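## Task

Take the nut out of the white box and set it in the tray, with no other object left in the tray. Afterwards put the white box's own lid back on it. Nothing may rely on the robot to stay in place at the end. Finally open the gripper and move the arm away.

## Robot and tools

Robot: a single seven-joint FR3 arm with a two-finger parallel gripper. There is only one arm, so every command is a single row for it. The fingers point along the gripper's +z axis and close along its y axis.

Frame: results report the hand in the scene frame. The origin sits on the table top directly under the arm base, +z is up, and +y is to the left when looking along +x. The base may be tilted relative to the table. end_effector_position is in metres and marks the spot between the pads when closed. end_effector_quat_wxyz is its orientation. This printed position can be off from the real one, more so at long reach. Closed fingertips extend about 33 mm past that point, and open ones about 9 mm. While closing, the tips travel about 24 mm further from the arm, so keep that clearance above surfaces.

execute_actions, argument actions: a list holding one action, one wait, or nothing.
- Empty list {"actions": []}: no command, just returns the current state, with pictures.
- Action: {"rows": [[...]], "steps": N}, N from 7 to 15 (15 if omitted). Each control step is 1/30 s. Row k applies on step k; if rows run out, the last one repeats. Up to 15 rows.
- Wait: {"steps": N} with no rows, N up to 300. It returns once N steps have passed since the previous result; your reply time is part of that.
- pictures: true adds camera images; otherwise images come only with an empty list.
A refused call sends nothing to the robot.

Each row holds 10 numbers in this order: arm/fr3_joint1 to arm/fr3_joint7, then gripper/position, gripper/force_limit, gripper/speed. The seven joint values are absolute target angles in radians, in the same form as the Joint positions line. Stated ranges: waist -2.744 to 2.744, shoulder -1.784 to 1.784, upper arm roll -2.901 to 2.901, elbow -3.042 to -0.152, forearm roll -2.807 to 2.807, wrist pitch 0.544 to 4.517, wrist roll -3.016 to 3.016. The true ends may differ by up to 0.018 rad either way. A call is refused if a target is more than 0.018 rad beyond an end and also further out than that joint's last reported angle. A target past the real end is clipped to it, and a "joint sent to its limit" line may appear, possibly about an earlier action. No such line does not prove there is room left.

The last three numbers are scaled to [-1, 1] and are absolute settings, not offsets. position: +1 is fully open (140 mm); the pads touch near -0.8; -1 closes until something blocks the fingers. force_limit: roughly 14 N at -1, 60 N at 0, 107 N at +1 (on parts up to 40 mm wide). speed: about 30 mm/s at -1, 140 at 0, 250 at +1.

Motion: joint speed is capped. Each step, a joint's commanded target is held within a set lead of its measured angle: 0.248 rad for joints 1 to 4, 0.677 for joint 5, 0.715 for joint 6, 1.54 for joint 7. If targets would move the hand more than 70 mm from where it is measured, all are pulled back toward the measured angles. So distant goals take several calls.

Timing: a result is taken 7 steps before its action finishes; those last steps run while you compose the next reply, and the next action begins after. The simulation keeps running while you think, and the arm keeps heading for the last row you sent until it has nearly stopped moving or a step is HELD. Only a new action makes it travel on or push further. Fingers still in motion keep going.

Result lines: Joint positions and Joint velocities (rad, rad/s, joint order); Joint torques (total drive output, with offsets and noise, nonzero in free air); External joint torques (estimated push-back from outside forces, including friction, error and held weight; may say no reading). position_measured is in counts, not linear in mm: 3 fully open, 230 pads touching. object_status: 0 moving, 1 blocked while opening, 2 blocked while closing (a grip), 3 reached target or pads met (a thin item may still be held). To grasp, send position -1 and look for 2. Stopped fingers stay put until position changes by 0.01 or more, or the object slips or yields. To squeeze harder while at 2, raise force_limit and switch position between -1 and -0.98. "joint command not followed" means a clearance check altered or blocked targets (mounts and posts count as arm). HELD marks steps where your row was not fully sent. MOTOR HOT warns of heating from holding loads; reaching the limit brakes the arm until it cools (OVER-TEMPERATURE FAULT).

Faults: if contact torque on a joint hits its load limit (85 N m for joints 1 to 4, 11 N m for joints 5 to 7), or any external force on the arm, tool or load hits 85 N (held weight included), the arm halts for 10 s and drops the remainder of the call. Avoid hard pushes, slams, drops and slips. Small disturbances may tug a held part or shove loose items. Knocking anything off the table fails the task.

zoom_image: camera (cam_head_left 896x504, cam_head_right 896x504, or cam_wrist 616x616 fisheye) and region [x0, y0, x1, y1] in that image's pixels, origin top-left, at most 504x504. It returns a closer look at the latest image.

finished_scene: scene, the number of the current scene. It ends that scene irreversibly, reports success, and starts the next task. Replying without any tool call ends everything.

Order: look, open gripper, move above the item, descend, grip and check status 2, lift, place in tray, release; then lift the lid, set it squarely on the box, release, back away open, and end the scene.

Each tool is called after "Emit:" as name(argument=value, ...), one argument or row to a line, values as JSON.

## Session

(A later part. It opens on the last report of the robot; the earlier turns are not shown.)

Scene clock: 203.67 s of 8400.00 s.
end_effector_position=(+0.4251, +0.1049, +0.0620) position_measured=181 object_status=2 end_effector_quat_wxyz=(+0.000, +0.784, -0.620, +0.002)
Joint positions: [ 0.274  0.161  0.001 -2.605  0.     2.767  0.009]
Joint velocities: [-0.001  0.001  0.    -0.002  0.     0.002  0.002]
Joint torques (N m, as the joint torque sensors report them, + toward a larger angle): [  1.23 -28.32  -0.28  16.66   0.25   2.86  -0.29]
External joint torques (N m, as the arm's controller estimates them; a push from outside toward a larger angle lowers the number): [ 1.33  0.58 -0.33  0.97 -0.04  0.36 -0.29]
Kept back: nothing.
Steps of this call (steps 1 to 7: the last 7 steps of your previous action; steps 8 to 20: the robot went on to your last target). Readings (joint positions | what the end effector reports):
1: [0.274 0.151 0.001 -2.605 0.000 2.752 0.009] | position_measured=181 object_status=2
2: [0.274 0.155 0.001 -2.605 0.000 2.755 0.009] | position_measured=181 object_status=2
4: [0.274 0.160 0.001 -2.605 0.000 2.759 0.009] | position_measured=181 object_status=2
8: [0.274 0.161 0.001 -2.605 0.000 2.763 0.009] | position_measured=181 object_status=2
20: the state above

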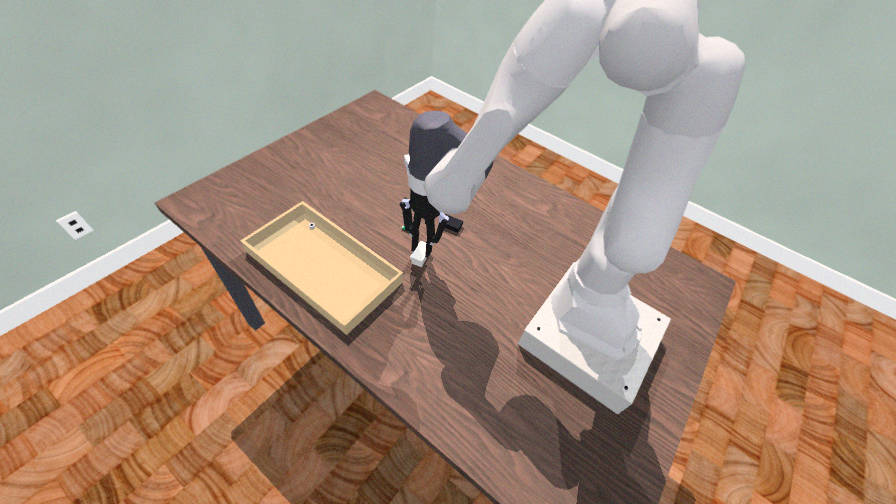

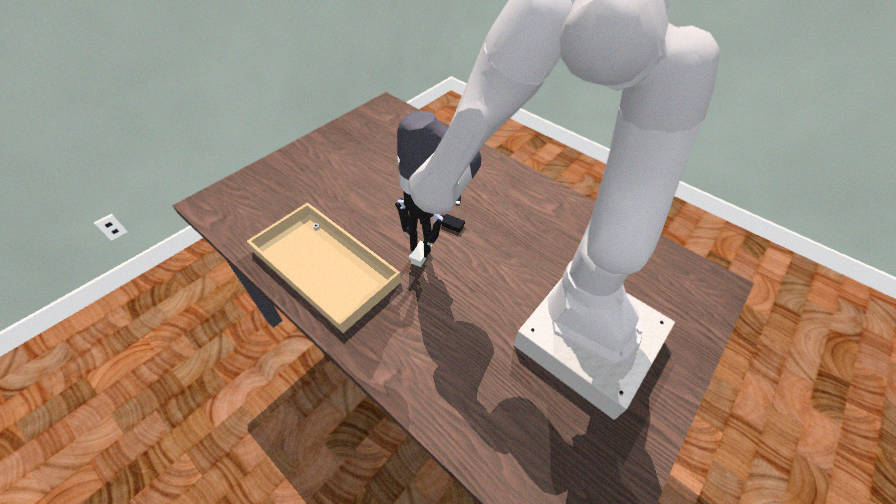

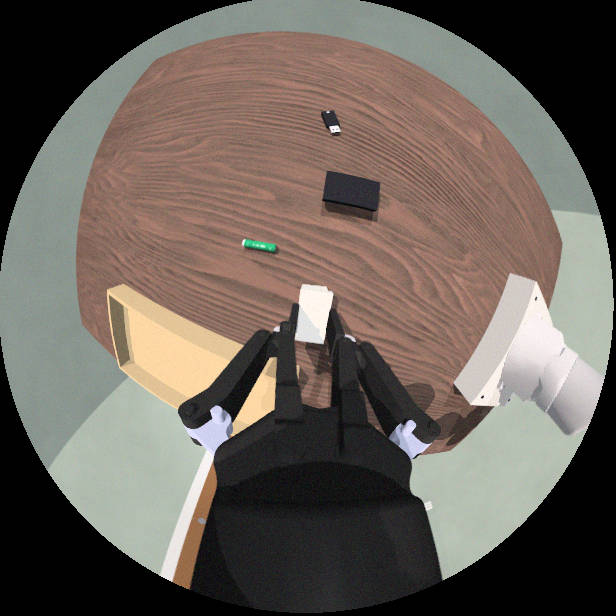

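Emit:
execute_actions(
  actions=[
    {"rows":[[0.275,0.169,0,-2.601,0,2.774,0.006,-1,-0.3,0],[0.275,0.169,0,-2.601,0,2.774,0.006,-1,-0.3,0],[0.275,0.175,0,-2.601,0,2.78,0.006,-1,-0.3,0],[0.275,0.175,0,-2.601,0,2.78,0.006,-1,-0.3,0],[0.275,0.181,0,-2.6,0,2.786,0.006,-1,-0.3,0],[0.275,0.181,0,-2.6,0,2.786,0.006,-1,-0.3,0],[0.275,0.187,0,-2.6,0,2.792,0.006,-1,-0.3,0],[0.275,0.187,0,-2.6,0,2.792,0.006,-1,-0.3,0],[0.275,0.193,0,-2.599,0,2.797,0.006,-1,-0.3,0]]},
  ],
)

Emit:
execute_actions(
  actions=[
    {"steps":20},
  ],
  pictures=true,
)

Emit:
zoom_image(
  camera="cam_head_left",
  region=[385,215,465,285],
)

Scene clock: 204.37 s of 8400.00 s.
end_effector_position=(+0.4275, +0.1055, +0.0583) position_measured=181 object_status=2 end_effector_quat_wxyz=(-0.001, +0.784, -0.620, +0.003)
Joint positions: [ 0.274  0.176  0.001 -2.6    0.     2.781  0.009]
Joint velocities: [-0.001  0.057  0.     0.011  0.001  0.055  0.001]
Joint torques (N m, as the joint torque sensors report them, + toward a larger angle): [  1.26 -25.88  -0.54  13.63   0.27   2.85  -0.29]
External joint torques (N m, as the arm's controller estimates them; a push from outside toward a larger angle lowers the number): [ 1.38  3.42 -0.61 -1.55 -0.01  0.21 -0.3 ]
Steps of this call (steps 1 to 13: the robot went on to your last target; steps 14 to 21: the first 8 steps of this action). Readings (joint positions | what the end effector reports):
14: [0.274 0.162 0.001 -2.604 0.000 2.768 0.009] | position_measured=181 object_status=2
15: [0.274 0.164 0.001 -2.604 0.000 2.769 0.009] | position_measured=181 object_status=2
17: [0.274 0.168 0.001 -2.603 0.000 2.772 0.009] | position_measured=181 object_status=2
21: the state above

Scene clock: 205.03 s of 8400.00 s.
end_effector_position=(+0.4302, +0.1060, +0.0568) position_measured=181 object_status=2 end_effector_quat_wxyz=(-0.004, +0.784, -0.620, +0.005)
Joint positions: [ 0.274  0.184  0.    -2.598  0.     2.794  0.009]
Joint velocities: [-0.001  0.001 -0.    -0.001  0.001  0.001  0.001]
Joint torques (N m, as the joint torque sensors report them, + toward a larger angle): [  1.32 -23.57  -0.97  13.64   0.28   3.1   -0.13]
External joint torques (N m, as the arm's controller estimates them; a push from outside toward a larger angle lowers the number): [ 1.42  5.84 -1.05 -1.84 -0.01  0.58 -0.13]
Kept back: nothing.
Steps of this call (steps 1 to 7: the last 7 steps of your previous action; steps 8 to 20: the robot went on to your last target). Readings (joint positions | what the end effector reports):
1: [0.274 0.179 0.001 -2.600 0.000 2.783 0.009] | position_measured=181 object_status=2
2: [0.274 0.181 0.001 -2.599 0.000 2.785 0.009] | position_measured=181 object_status=2
4: [0.274 0.183 0.001 -2.599 0.000 2.788 0.009] | position_measured=181 object_status=2
8: [0.274 0.183 0.000 -2.598 0.000 2.791 0.009] | position_measured=181 object_status=2
20: the state above

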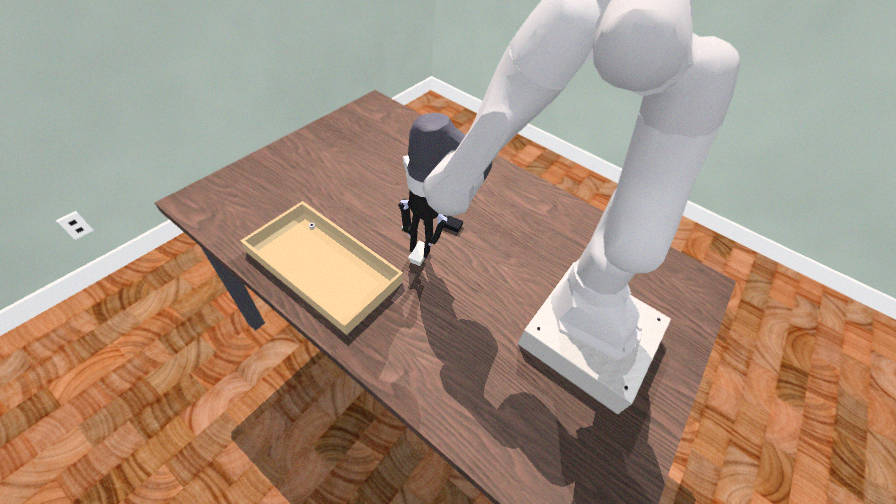

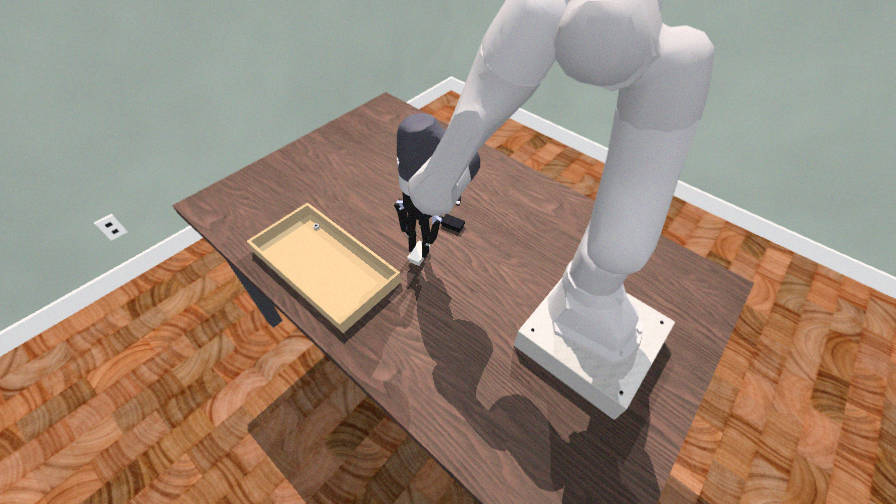

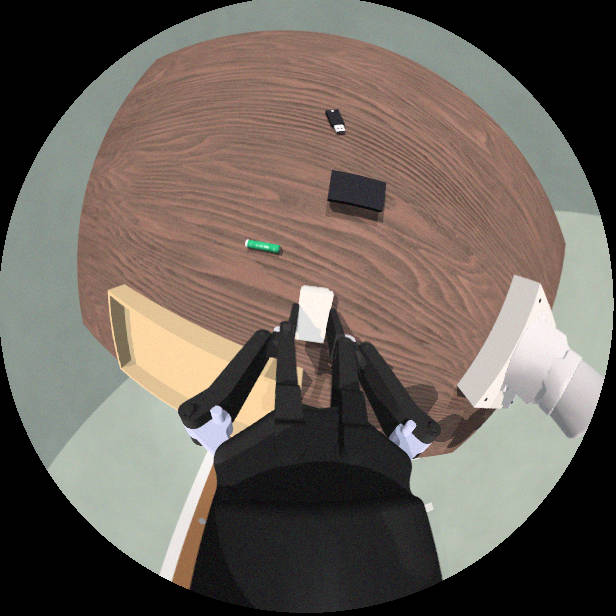

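Region (385, 215, 465, 285) of cam_head_left's 896x504 image, scaled by 6.300, with more detail than that image has; it fills the top 441 rows of this view, and the rest is white.

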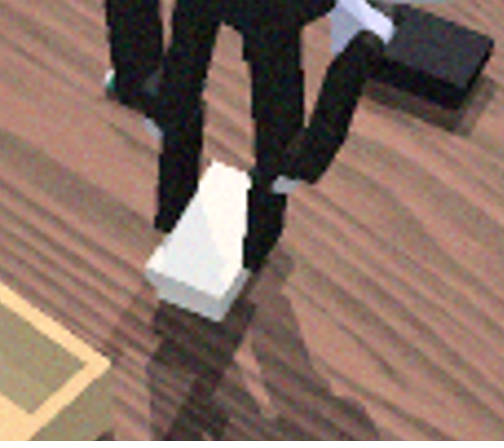

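Emit:
execute_actions(
  actions=[
    {"rows":[[0.275,0.165,0,-2.603,0,2.768,0.006,-1,-0.3,0]],"steps":15},
  ],
)

Emit:
execute_actions(
  actions=[
    {"steps":10},
  ],
  pictures=true,
)

Emit:
zoom_image(
  camera="cam_head_left",
  region=[370,200,480,290],
)

Emit:
zoom_image(
  camera="cam_head_right",
  region=[330,200,460,300],
)

Scene clock: 206.57 s of 8400.00 s.
end_effector_position=(+0.4291, +0.1057, +0.0620) position_measured=181 object_status=2 end_effector_quat_wxyz=(-0.003, +0.784, -0.621, +0.004)
Joint positions: [ 0.274  0.167  0.    -2.6    0.     2.776  0.009]
Joint velocities: [ 0.    -0.001  0.002 -0.009  0.002 -0.034  0.001]
Joint torques (N m, as the joint torque sensors report them, + toward a larger angle): [  0.73 -29.73   0.18  14.38   0.28   2.22  -0.24]
External joint torques (N m, as the arm's controller estimates them; a push from outside toward a larger angle lowers the number): [ 0.79 -0.62  0.08 -1.43 -0.01 -0.32 -0.24]
Steps of this call (steps 1 to 15: the robot went on to your last target; steps 16 to 38: nothing new was sent; steps 39 to 46: the first 8 steps of this action). Readings (joint positions | what the end effector reports):
39: [0.274 0.181 0.000 -2.599 0.000 2.791 0.009] | position_measured=181 object_status=2
40: [0.274 0.175 0.000 -2.599 0.000 2.787 0.009] | position_measured=181 object_status=2
42: [0.274 0.169 0.000 -2.599 0.000 2.782 0.009] | position_measured=181 object_status=2
46: the state above

Scene clock: 206.90 s of 8400.00 s.
end_effector_position=(+0.4272, +0.1052, +0.0614) position_measured=181 object_status=2 end_effector_quat_wxyz=(-0.001, +0.784, -0.621, +0.003)
Joint positions: [ 0.274  0.167  0.    -2.601  0.     2.771  0.009]
Joint velocities: [ 0.    -0.002  0.001 -0.001  0.    -0.004 -0.   ]
Joint torques (N m, as the joint torque sensors report them, + toward a larger angle): [  1.82 -30.09  -1.19  12.84   0.3    2.16  -0.16]
External joint torques (N m, as the arm's controller estimates them; a push from outside toward a larger angle lowers the number): [ 1.92 -0.96 -1.26 -2.9   0.   -0.35 -0.16]
Kept back: nothing.
Steps of this call (steps 1 to 7: the last 7 steps of your previous action; steps 8 to 10: the robot went on to your last target). Readings (joint positions | what the end effector reports):
1: [0.274 0.167 0.000 -2.601 0.000 2.775 0.009] | position_measured=181 object_status=2
2: [0.274 0.167 0.000 -2.601 0.000 2.774 0.009] | position_measured=181 object_status=2
4: [0.274 0.167 0.000 -2.601 0.000 2.773 0.009] | position_measured=181 object_status=2
8: [0.274 0.167 0.000 -2.601 0.000 2.772 0.009] | position_measured=181 object_status=2
10: the state above

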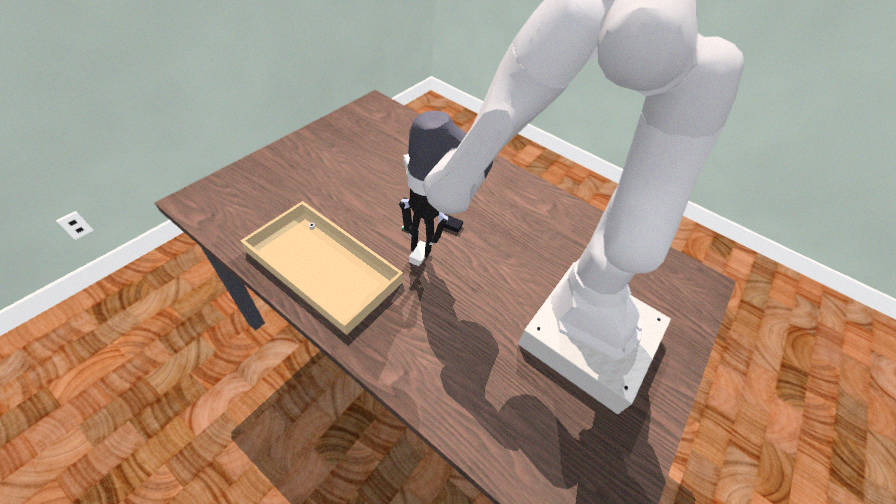

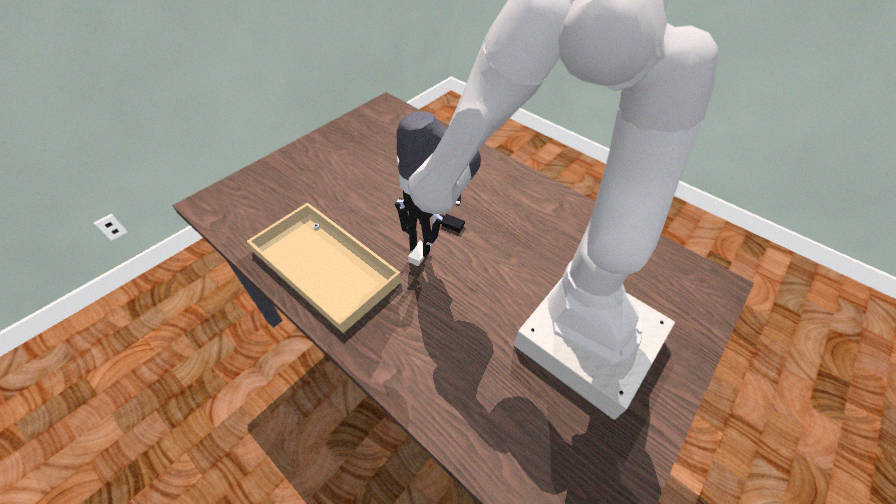

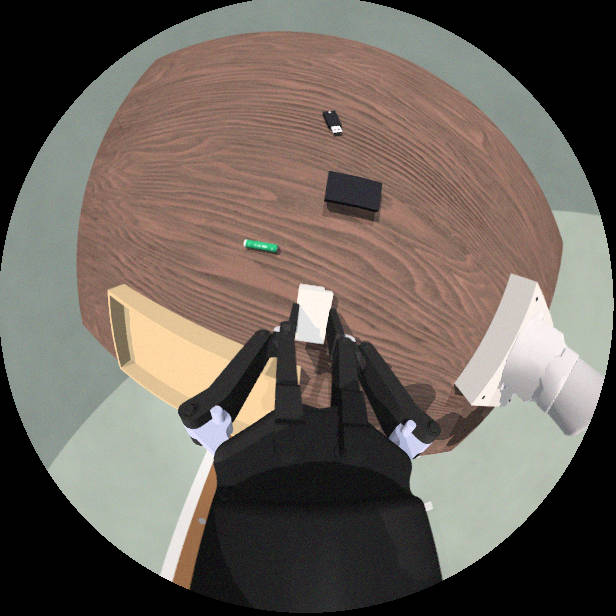

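Region (370, 200, 480, 290) of cam_head_left's 896x504 image, scaled by 4.582, with more detail than that image has; it fills the top 412 rows of this view, and the rest is white.

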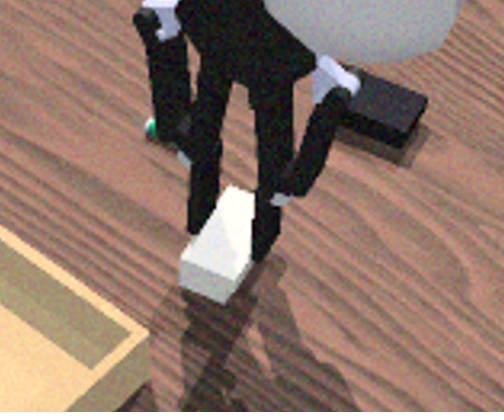

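Region (330, 200, 460, 300) of cam_head_right's 896x504 image, scaled by 3.877, with more detail than that image has; it fills the top 388 rows of this view, and the rest is white.

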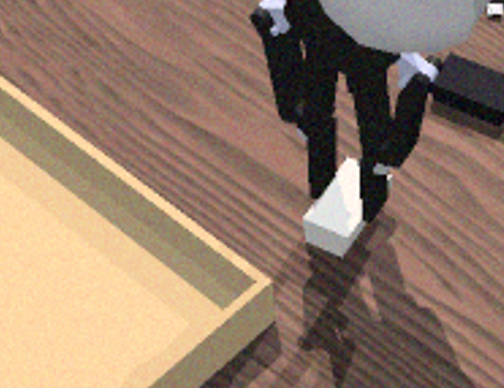

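Emit:
execute_actions(
  actions=[
    {"rows":[[0.275,0.177,0,-2.601,0,2.785,0.006,-1,-0.3,0],[0.275,0.177,0,-2.601,0,2.785,0.006,-1,-0.3,0],[0.275,0.177,0,-2.601,0,2.785,0.006,-1,-0.3,0],[0.275,0.177,0,-2.601,0,2.785,0.006,-1,-0.3,0],[0.275,0.177,0,-2.601,0,2.785,0.006,-1,-0.3,0],[0.275,0.177,0,-2.601,0,2.785,0.006,-1,-0.3,0],[0.275,0.177,0,-2.601,0,2.785,0.006,-1,-0.3,0],[0.275,0.177,0,-2.601,0,2.785,0.006,0.2,-0.3,-0.7]],"steps":15},
  ],
)

Emit:
execute_actions(
  actions=[
    {"rows":[[0.275,0.13,0,-2.605,0,2.735,0.006,0.2,-0.3,-0.7]],"steps":15},
  ],
)

Emit:
execute_actions(
  actions=[
    {"rows":[[0.275,0.05,0,-2.58,0,2.63,0.006,0.6,-0.3,0]],"steps":15},
  ],
)

Emit:
execute_actions(
  actions=[
    {"steps":10},
  ],
  pictures=true,
)

Emit:
zoom_image(
  camera="cam_head_left",
  region=[380,210,470,285],
)

Emit:
zoom_image(
  camera="cam_wrist",
  region=[250,230,380,360],
)

Scene clock: 207.87 s of 8400.00 s.
end_effector_position=(+0.4278, +0.1054, +0.0593) position_measured=181 object_status=0 end_effector_quat_wxyz=(-0.002, +0.784, -0.621, +0.003)
Joint positions: [ 0.274  0.173  0.    -2.601  0.     2.78   0.009]
Joint velocities: [-0.     0.003 -0.001  0.     0.001  0.014  0.   ]
Joint torques (N m, as the joint torque sensors report them, + toward a larger angle): [  1.55 -27.67  -0.72  14.39   0.24   2.95  -0.26]
External joint torques (N m, as the arm's controller estimates them; a push from outside toward a larger angle lowers the number): [ 1.66  1.5  -0.78 -1.21 -0.05  0.43 -0.26]
Steps of this call (steps 1 to 15: the robot went on to your last target; steps 16 to 21: nothing new was sent; steps 22 to 29: the first 8 steps of this action). Readings (joint positions | what the end effector reports):
22: [0.274 0.168 0.000 -2.601 0.000 2.772 0.009] | position_measured=181 object_status=2
23: [0.274 0.170 0.000 -2.601 0.000 2.774 0.009] | position_measured=181 object_status=2
25: [0.274 0.173 0.000 -2.601 0.000 2.777 0.009] | position_measured=181 object_status=2
29: the state above

Scene clock: 208.37 s of 8400.00 s.
end_effector_position=(+0.4293, +0.1058, +0.0736) position_measured=131 object_status=0 end_effector_quat_wxyz=(-0.004, +0.784, -0.621, +0.005)
Joint positions: [ 0.274  0.132  0.    -2.604  0.     2.747  0.009]
Joint velocities: [-0.001 -0.009 -0.001 -0.     0.    -0.059  0.001]
Joint torques (N m, as the joint torque sensors report them, + toward a larger angle): [  1.08 -28.86  -0.26  15.     0.23   2.13  -0.25]
External joint torques (N m, as the arm's controller estimates them; a push from outside toward a larger angle lowers the number): [ 1.23 -0.83 -0.24 -0.97 -0.09 -0.36 -0.25]
Steps of this call (steps 1 to 7: the last 7 steps of your previous action; steps 8 to 15: the first 8 steps of this action). Readings (joint positions | what the end effector reports):
8: [0.274 0.170 0.000 -2.603 0.000 2.775 0.009] | position_measured=155 object_status=0
9: [0.274 0.158 0.000 -2.605 0.000 2.767 0.009] | position_measured=151 object_status=0
11: [0.274 0.141 0.000 -2.605 0.000 2.758 0.009] | position_measured=144 object_status=0
15: the state above

Scene clock: 208.87 s of 8400.00 s.
end_effector_position=(+0.4415, +0.1089, +0.1100) position_measured=55 object_status=0 end_effector_quat_wxyz=(-0.010, +0.784, -0.620, +0.010)
Joint positions: [ 0.274  0.05   0.    -2.58   0.     2.657  0.009]
Joint velocities: [-0.    -0.012 -0.    -0.001 -0.001 -0.143 -0.001]
Joint torques (N m, as the joint torque sensors report them, + toward a larger angle): [  0.94 -26.74  -0.85  16.77   0.4    2.11  -0.26]
External joint torques (N m, as the arm's controller estimates them; a push from outside toward a larger angle lowers the number): [ 0.99 -0.94 -0.84  0.08  0.02 -0.32 -0.26]
Steps of this call (steps 1 to 7: the last 7 steps of your previous action; steps 8 to 15: the first 8 steps of this action). Readings (joint positions | what the end effector reports):
8: [0.274 0.122 0.000 -2.604 0.000 2.722 0.009] | position_measured=104 object_status=0
9: [0.274 0.102 0.000 -2.600 0.000 2.704 0.009] | position_measured=98 object_status=0
11: [0.274 0.069 0.000 -2.588 0.000 2.682 0.009] | position_measured=83 object_status=0
15: the state above

Scene clock: 209.20 s of 8400.00 s.
end_effector_position=(+0.4350, +0.1073, +0.1080) position_measured=53 object_status=3 end_effector_quat_wxyz=(-0.002, +0.784, -0.621, +0.003)
Joint positions: [ 0.274  0.05   0.    -2.58   0.     2.636  0.009]
Joint velocities: [-0.    -0.001  0.001  0.001 -0.001 -0.02   0.001]
Joint torques (N m, as the joint torque sensors report them, + toward a larger angle): [  1.52 -27.83  -1.48  16.76   0.43   2.1   -0.24]
External joint torques (N m, as the arm's controller estimates them; a push from outside toward a larger angle lowers the number): [ 1.66 -0.28 -1.38 -1.35  0.03 -0.44 -0.24]
Kept back: nothing.
Steps of this call (steps 1 to 7: the last 7 steps of your previous action; steps 8 to 10: the robot went on to your last target). Readings (joint positions | what the end effector reports):
1: [0.274 0.050 0.000 -2.580 0.000 2.653 0.009] | position_measured=53 object_status=0
2: [0.274 0.050 0.000 -2.580 0.000 2.649 0.009] | position_measured=53 object_status=0
4: [0.274 0.050 0.000 -2.580 0.000 2.643 0.009] | position_measured=53 object_status=0
8: [0.274 0.050 0.000 -2.580 0.000 2.637 0.009] | position_measured=53 object_status=3
10: the state above

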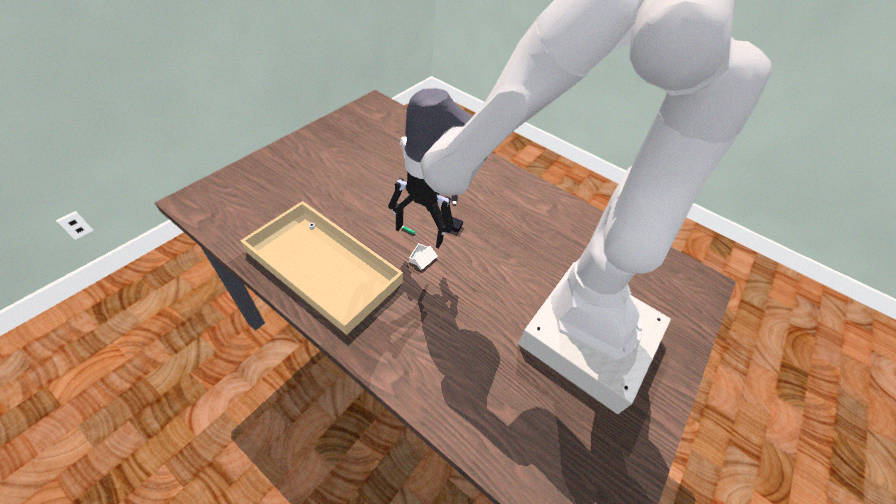

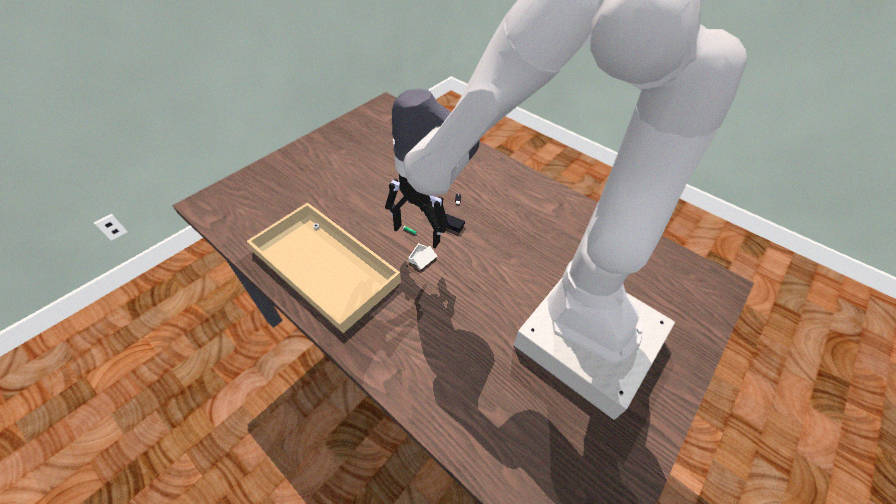

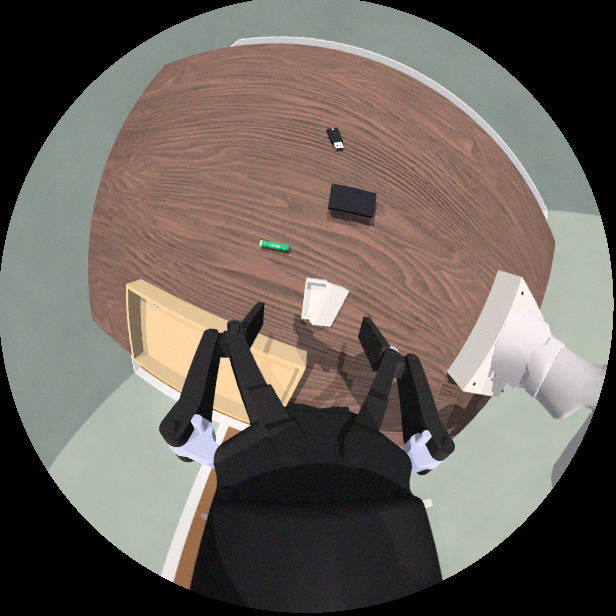

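Region (380, 210, 470, 285) of cam_head_left's 896x504 image, scaled by 5.600, with more detail than that image has.

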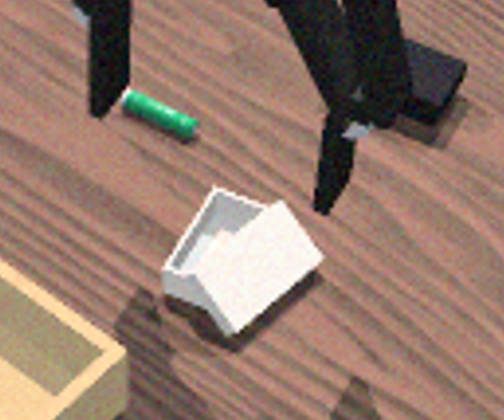

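Region (250, 230, 380, 360) of cam_wrist's 616x616 image, scaled by 3.877, with more detail than that image has.

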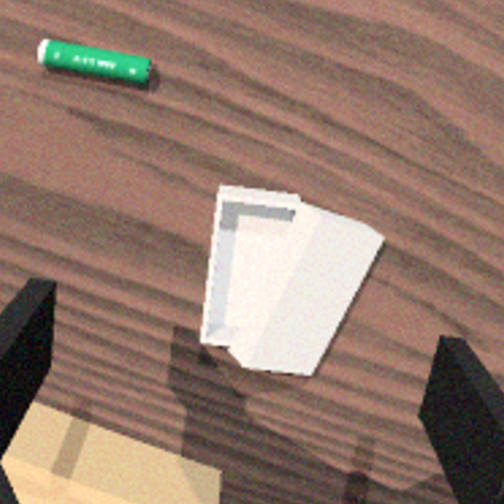

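Emit:
execute_actions(
  actions=[
    {"rows":[[0.297,0.06,0,-2.68,0,2.74,1.98,0.3,-0.3,0]],"steps":15},
  ],
)

Emit:
execute_actions(
  actions=[
    {"rows":[[0.297,0.06,0,-2.68,0,2.74,1.98,0.3,-0.3,0],[0.297,0.06,0,-2.68,0,2.74,1.98,0.3,-0.3,0],[0.297,0.06,0,-2.68,0,2.74,1.98,0.3,-0.3,0],[0.297,0.06,0,-2.68,0,2.74,1.98,0.3,-0.3,0],[0.297,0.12,0,-2.677,0,2.81,1.98,0.3,-0.3,0],[0.297,0.12,0,-2.677,0,2.81,1.98,0.3,-0.3,0],[0.297,0.185,0,-2.673,0,2.86,1.98,0.3,-0.3,0]],"steps":15},
  ],
)

Emit:
execute_actions(
  actions=[
    {"steps":12},
  ],
  pictures=true,
)

Emit:
zoom_image(
  camera="cam_head_left",
  region=[380,210,470,285],
)

Scene clock: 210.80 s of 8400.00 s.
end_effector_position=(+0.3942, +0.1054, +0.0776) position_measured=91 object_status=0 end_effector_quat_wxyz=(-0.012, -0.361, +0.932, -0.000)
Joint positions: [ 0.294  0.062 -0.    -2.677  0.     2.713  1.092]
Joint velocities: [ 0.005  0.    -0.    -0.026  0.     0.141  2.929]
Joint torques (N m, as the joint torque sensors report them, + toward a larger angle): [  1.81 -25.97  -0.22  15.04   0.34   2.97   0.5 ]
External joint torques (N m, as the arm's controller estimates them; a push from outside toward a larger angle lowers the number): [ 2.03  0.78 -0.01 -1.89  0.    0.48  0.55]
Steps of this call (steps 1 to 30: the robot went on to your last target; steps 31 to 40: nothing new was sent; steps 41 to 48: the first 8 steps of this action). Readings (joint positions | what the end effector reports):
41: [0.277 0.047 -0.001 -2.595 0.000 2.652 0.136] | position_measured=53 object_status=0
42: [0.282 0.048 -0.001 -2.621 0.000 2.668 0.293] | position_measured=59 object_status=0
44: [0.290 0.057 -0.000 -2.657 0.000 2.689 0.605] | position_measured=74 object_status=0
48: the state above

Scene clock: 211.30 s of 8400.00 s.
end_effector_position=(+0.3983, +0.1066, +0.0566) position_measured=91 object_status=3 end_effector_quat_wxyz=(-0.006, -0.013, +1.000, -0.003)
Joint positions: [ 0.294  0.132 -0.    -2.672  0.     2.791  1.806]
Joint velocities: [-0.001  0.734  0.    -0.009 -0.001  0.392  0.566]
Joint torques (N m, as the joint torque sensors report them, + toward a larger angle): [  2.09 -30.98  -0.9   13.48   0.36   3.26   0.27]
External joint torques (N m, as the arm's controller estimates them; a push from outside toward a larger angle lowers the number): [ 2.13  1.72 -0.99 -0.51  0.17  0.65  0.28]
Steps of this call (steps 1 to 7: the last 7 steps of your previous action; steps 8 to 15: the first 8 steps of this action). Readings (joint positions | what the end effector reports):
8: [0.294 0.062 -0.000 -2.678 0.000 2.733 1.609] | position_measured=91 object_status=3
9: [0.294 0.062 -0.000 -2.678 0.000 2.734 1.647] | position_measured=91 object_status=3
11: [0.294 0.062 -0.000 -2.678 0.000 2.735 1.712] | position_measured=91 object_status=3
15: the state above

Scene clock: 211.70 s of 8400.00 s.
end_effector_position=(+0.3969, +0.1062, +0.0397) position_measured=91 object_status=3 end_effector_quat_wxyz=(-0.003, +0.049, +0.999, -0.002)
Joint positions: [ 0.294  0.184 -0.    -2.675  0.     2.851  1.931]
Joint velocities: [ 0.001  0.     0.001 -0.001  0.001  0.041  0.152]
Joint torques (N m, as the joint torque sensors report them, + toward a larger angle): [  1.64 -26.25  -0.23  14.15   0.27   3.     0.21]
External joint torques (N m, as the arm's controller estimates them; a push from outside toward a larger angle lowers the number): [ 1.61  1.56 -0.44  0.25  0.04  0.63  0.22]
Kept back: nothing.
Steps of this call (steps 1 to 7: the last 7 steps of your previous action; steps 8 to 12: the robot went on to your last target). Readings (joint positions | what the end effector reports):
1: [0.294 0.153 -0.000 -2.673 0.000 2.802 1.824] | position_measured=91 object_status=3
2: [0.294 0.167 -0.000 -2.674 0.000 2.811 1.839] | position_measured=91 object_status=3
4: [0.294 0.180 -0.000 -2.675 0.000 2.825 1.867] | position_measured=91 object_status=3
8: [0.294 0.184 -0.000 -2.675 0.000 2.843 1.906] | position_measured=91 object_status=3
12: the state above

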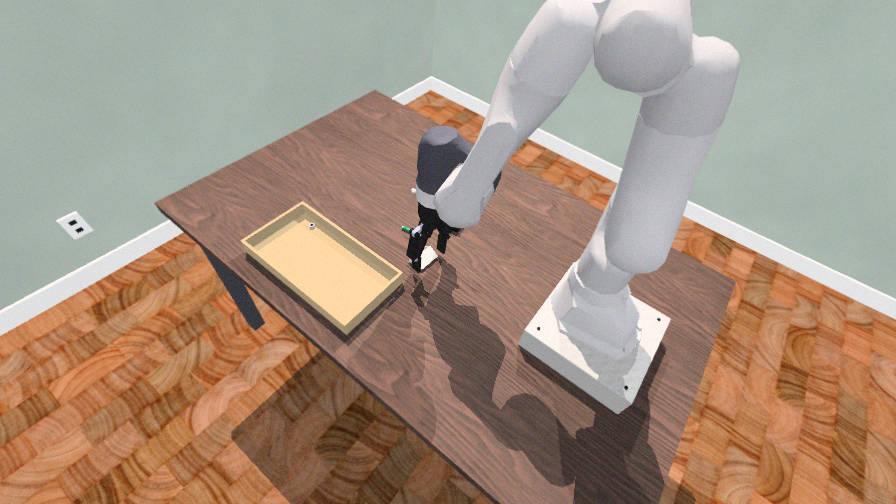

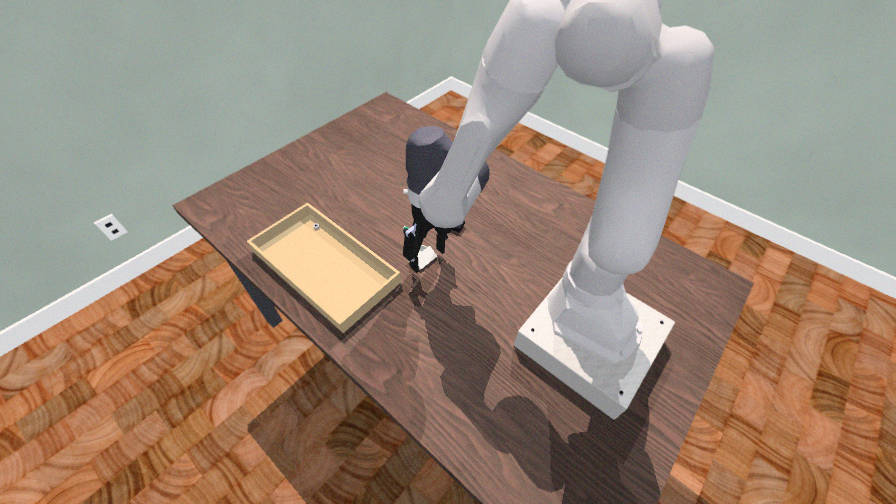

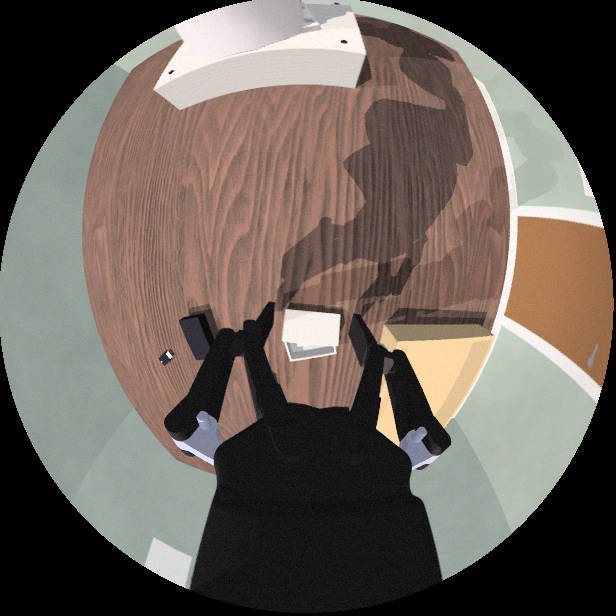

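Region (380, 210, 470, 285) of cam_head_left's 896x504 image, scaled by 5.600, with more detail than that image has.

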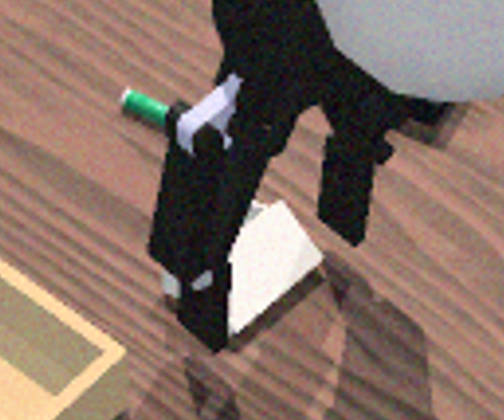

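Emit:
execute_actions(
  actions=[
    {"rows":[[0.297,0.185,0,-2.673,0,2.86,1.93,-1,-0.3,-0.2]],"steps":15},
  ],
)

Emit:
execute_actions(
  actions=[
    {"steps":12},
  ],
  pictures=true,
)

Emit:
zoom_image(
  camera="cam_wrist",
  region=[240,260,380,400],
)

Scene clock: 212.33 s of 8400.00 s.
end_effector_position=(+0.3996, +0.1069, +0.0407) position_measured=134 object_status=0 end_effector_quat_wxyz=(+0.001, +0.057, +0.998, -0.001)
Joint positions: [ 0.295  0.183 -0.    -2.674  0.     2.858  1.946]
Joint velocities: [-0.001 -0.014  0.     0.017 -0.002  0.011 -0.042]
Joint torques (N m, as the joint torque sensors report them, + toward a larger angle): [  1.86 -25.27  -0.69  12.99   0.13   2.64  -0.13]
External joint torques (N m, as the arm's controller estimates them; a push from outside toward a larger angle lowers the number): [ 2.01  3.15 -0.68 -0.92 -0.13  0.35 -0.14]
Steps of this call (steps 1 to 11: the robot went on to your last target; steps 12 to 19: the first 8 steps of this action). Readings (joint positions | what the end effector reports):
12: [0.294 0.184 -0.000 -2.675 0.000 2.857 1.961] | position_measured=91 object_status=0
13: [0.295 0.184 -0.000 -2.675 0.000 2.857 1.958] | position_measured=96 object_status=0
15: [0.295 0.184 -0.000 -2.675 0.000 2.857 1.953] | position_measured=108 object_status=0
19: the state above

Scene clock: 212.73 s of 8400.00 s.
end_effector_position=(+0.3997, +0.1070, +0.0407) position_measured=137 object_status=2 end_effector_quat_wxyz=(+0.001, +0.052, +0.999, -0.001)
Joint positions: [ 0.295  0.183 -0.    -2.674  0.     2.858  1.937]
Joint velocities: [-0.     0.001  0.     0.001 -0.001  0.001 -0.012]
Joint torques (N m, as the joint torque sensors report them, + toward a larger angle): [  1.68 -25.85  -0.44  13.5    0.28   2.86  -0.31]
External joint torques (N m, as the arm's controller estimates them; a push from outside toward a larger angle lowers the number): [ 1.73  2.03 -0.57 -0.51  0.05  0.45 -0.31]
Kept back: nothing.
Steps of this call (steps 1 to 7: the last 7 steps of your previous action; steps 8 to 12: the robot went on to your last target). Readings (joint positions | what the end effector reports):
1: [0.295 0.183 -0.000 -2.674 0.000 2.858 1.945] | position_measured=137 object_status=0
2: [0.295 0.183 -0.000 -2.674 0.000 2.858 1.944] | position_measured=137 object_status=0
4: [0.295 0.183 -0.000 -2.674 0.000 2.858 1.942] | position_measured=137 object_status=0
8: [0.295 0.183 -0.000 -2.674 0.000 2.858 1.939] | position_measured=137 object_status=2
12: the state above

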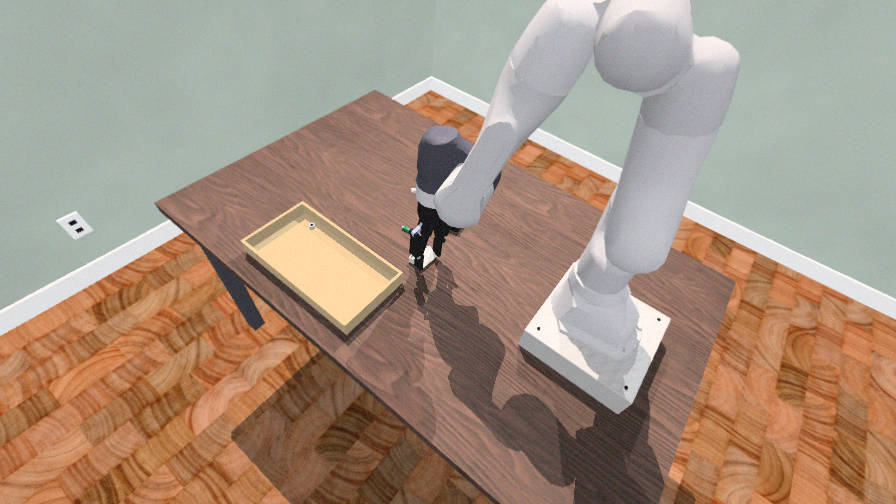

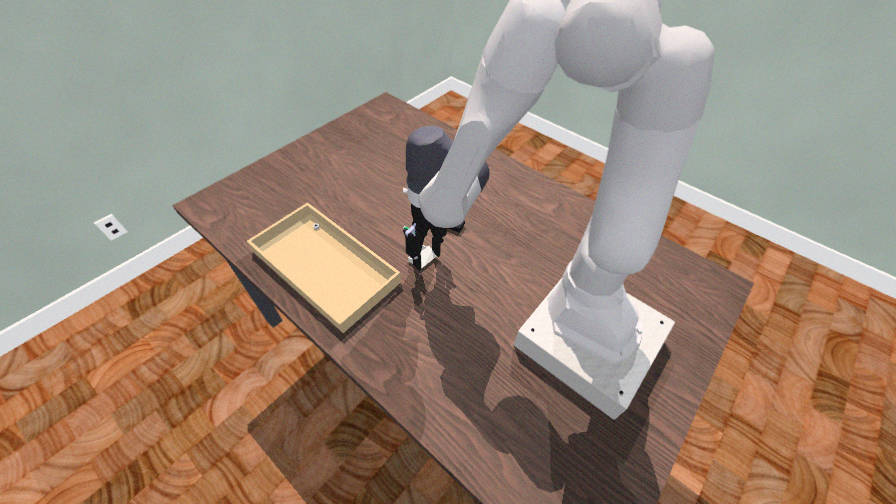

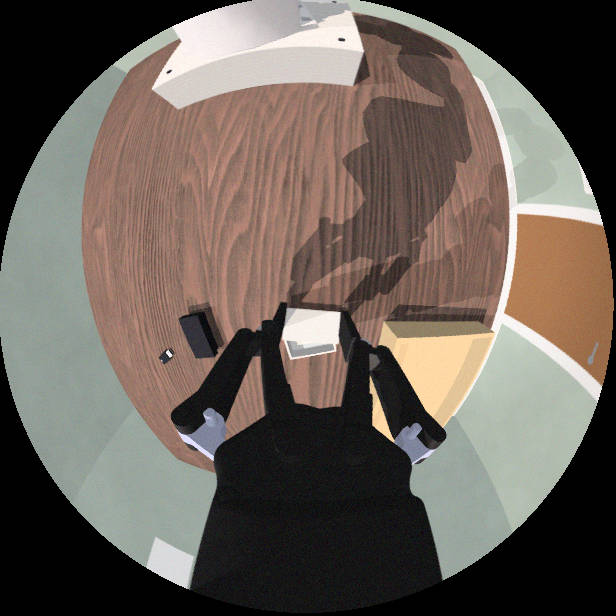

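Region (240, 260, 380, 400) of cam_wrist's 616x616 image, scaled by 3.600, with more detail than that image has.

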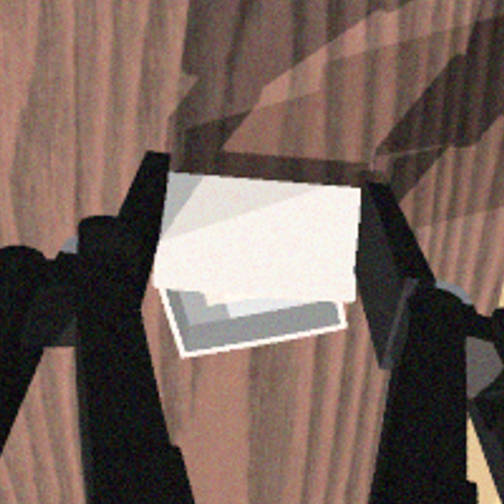

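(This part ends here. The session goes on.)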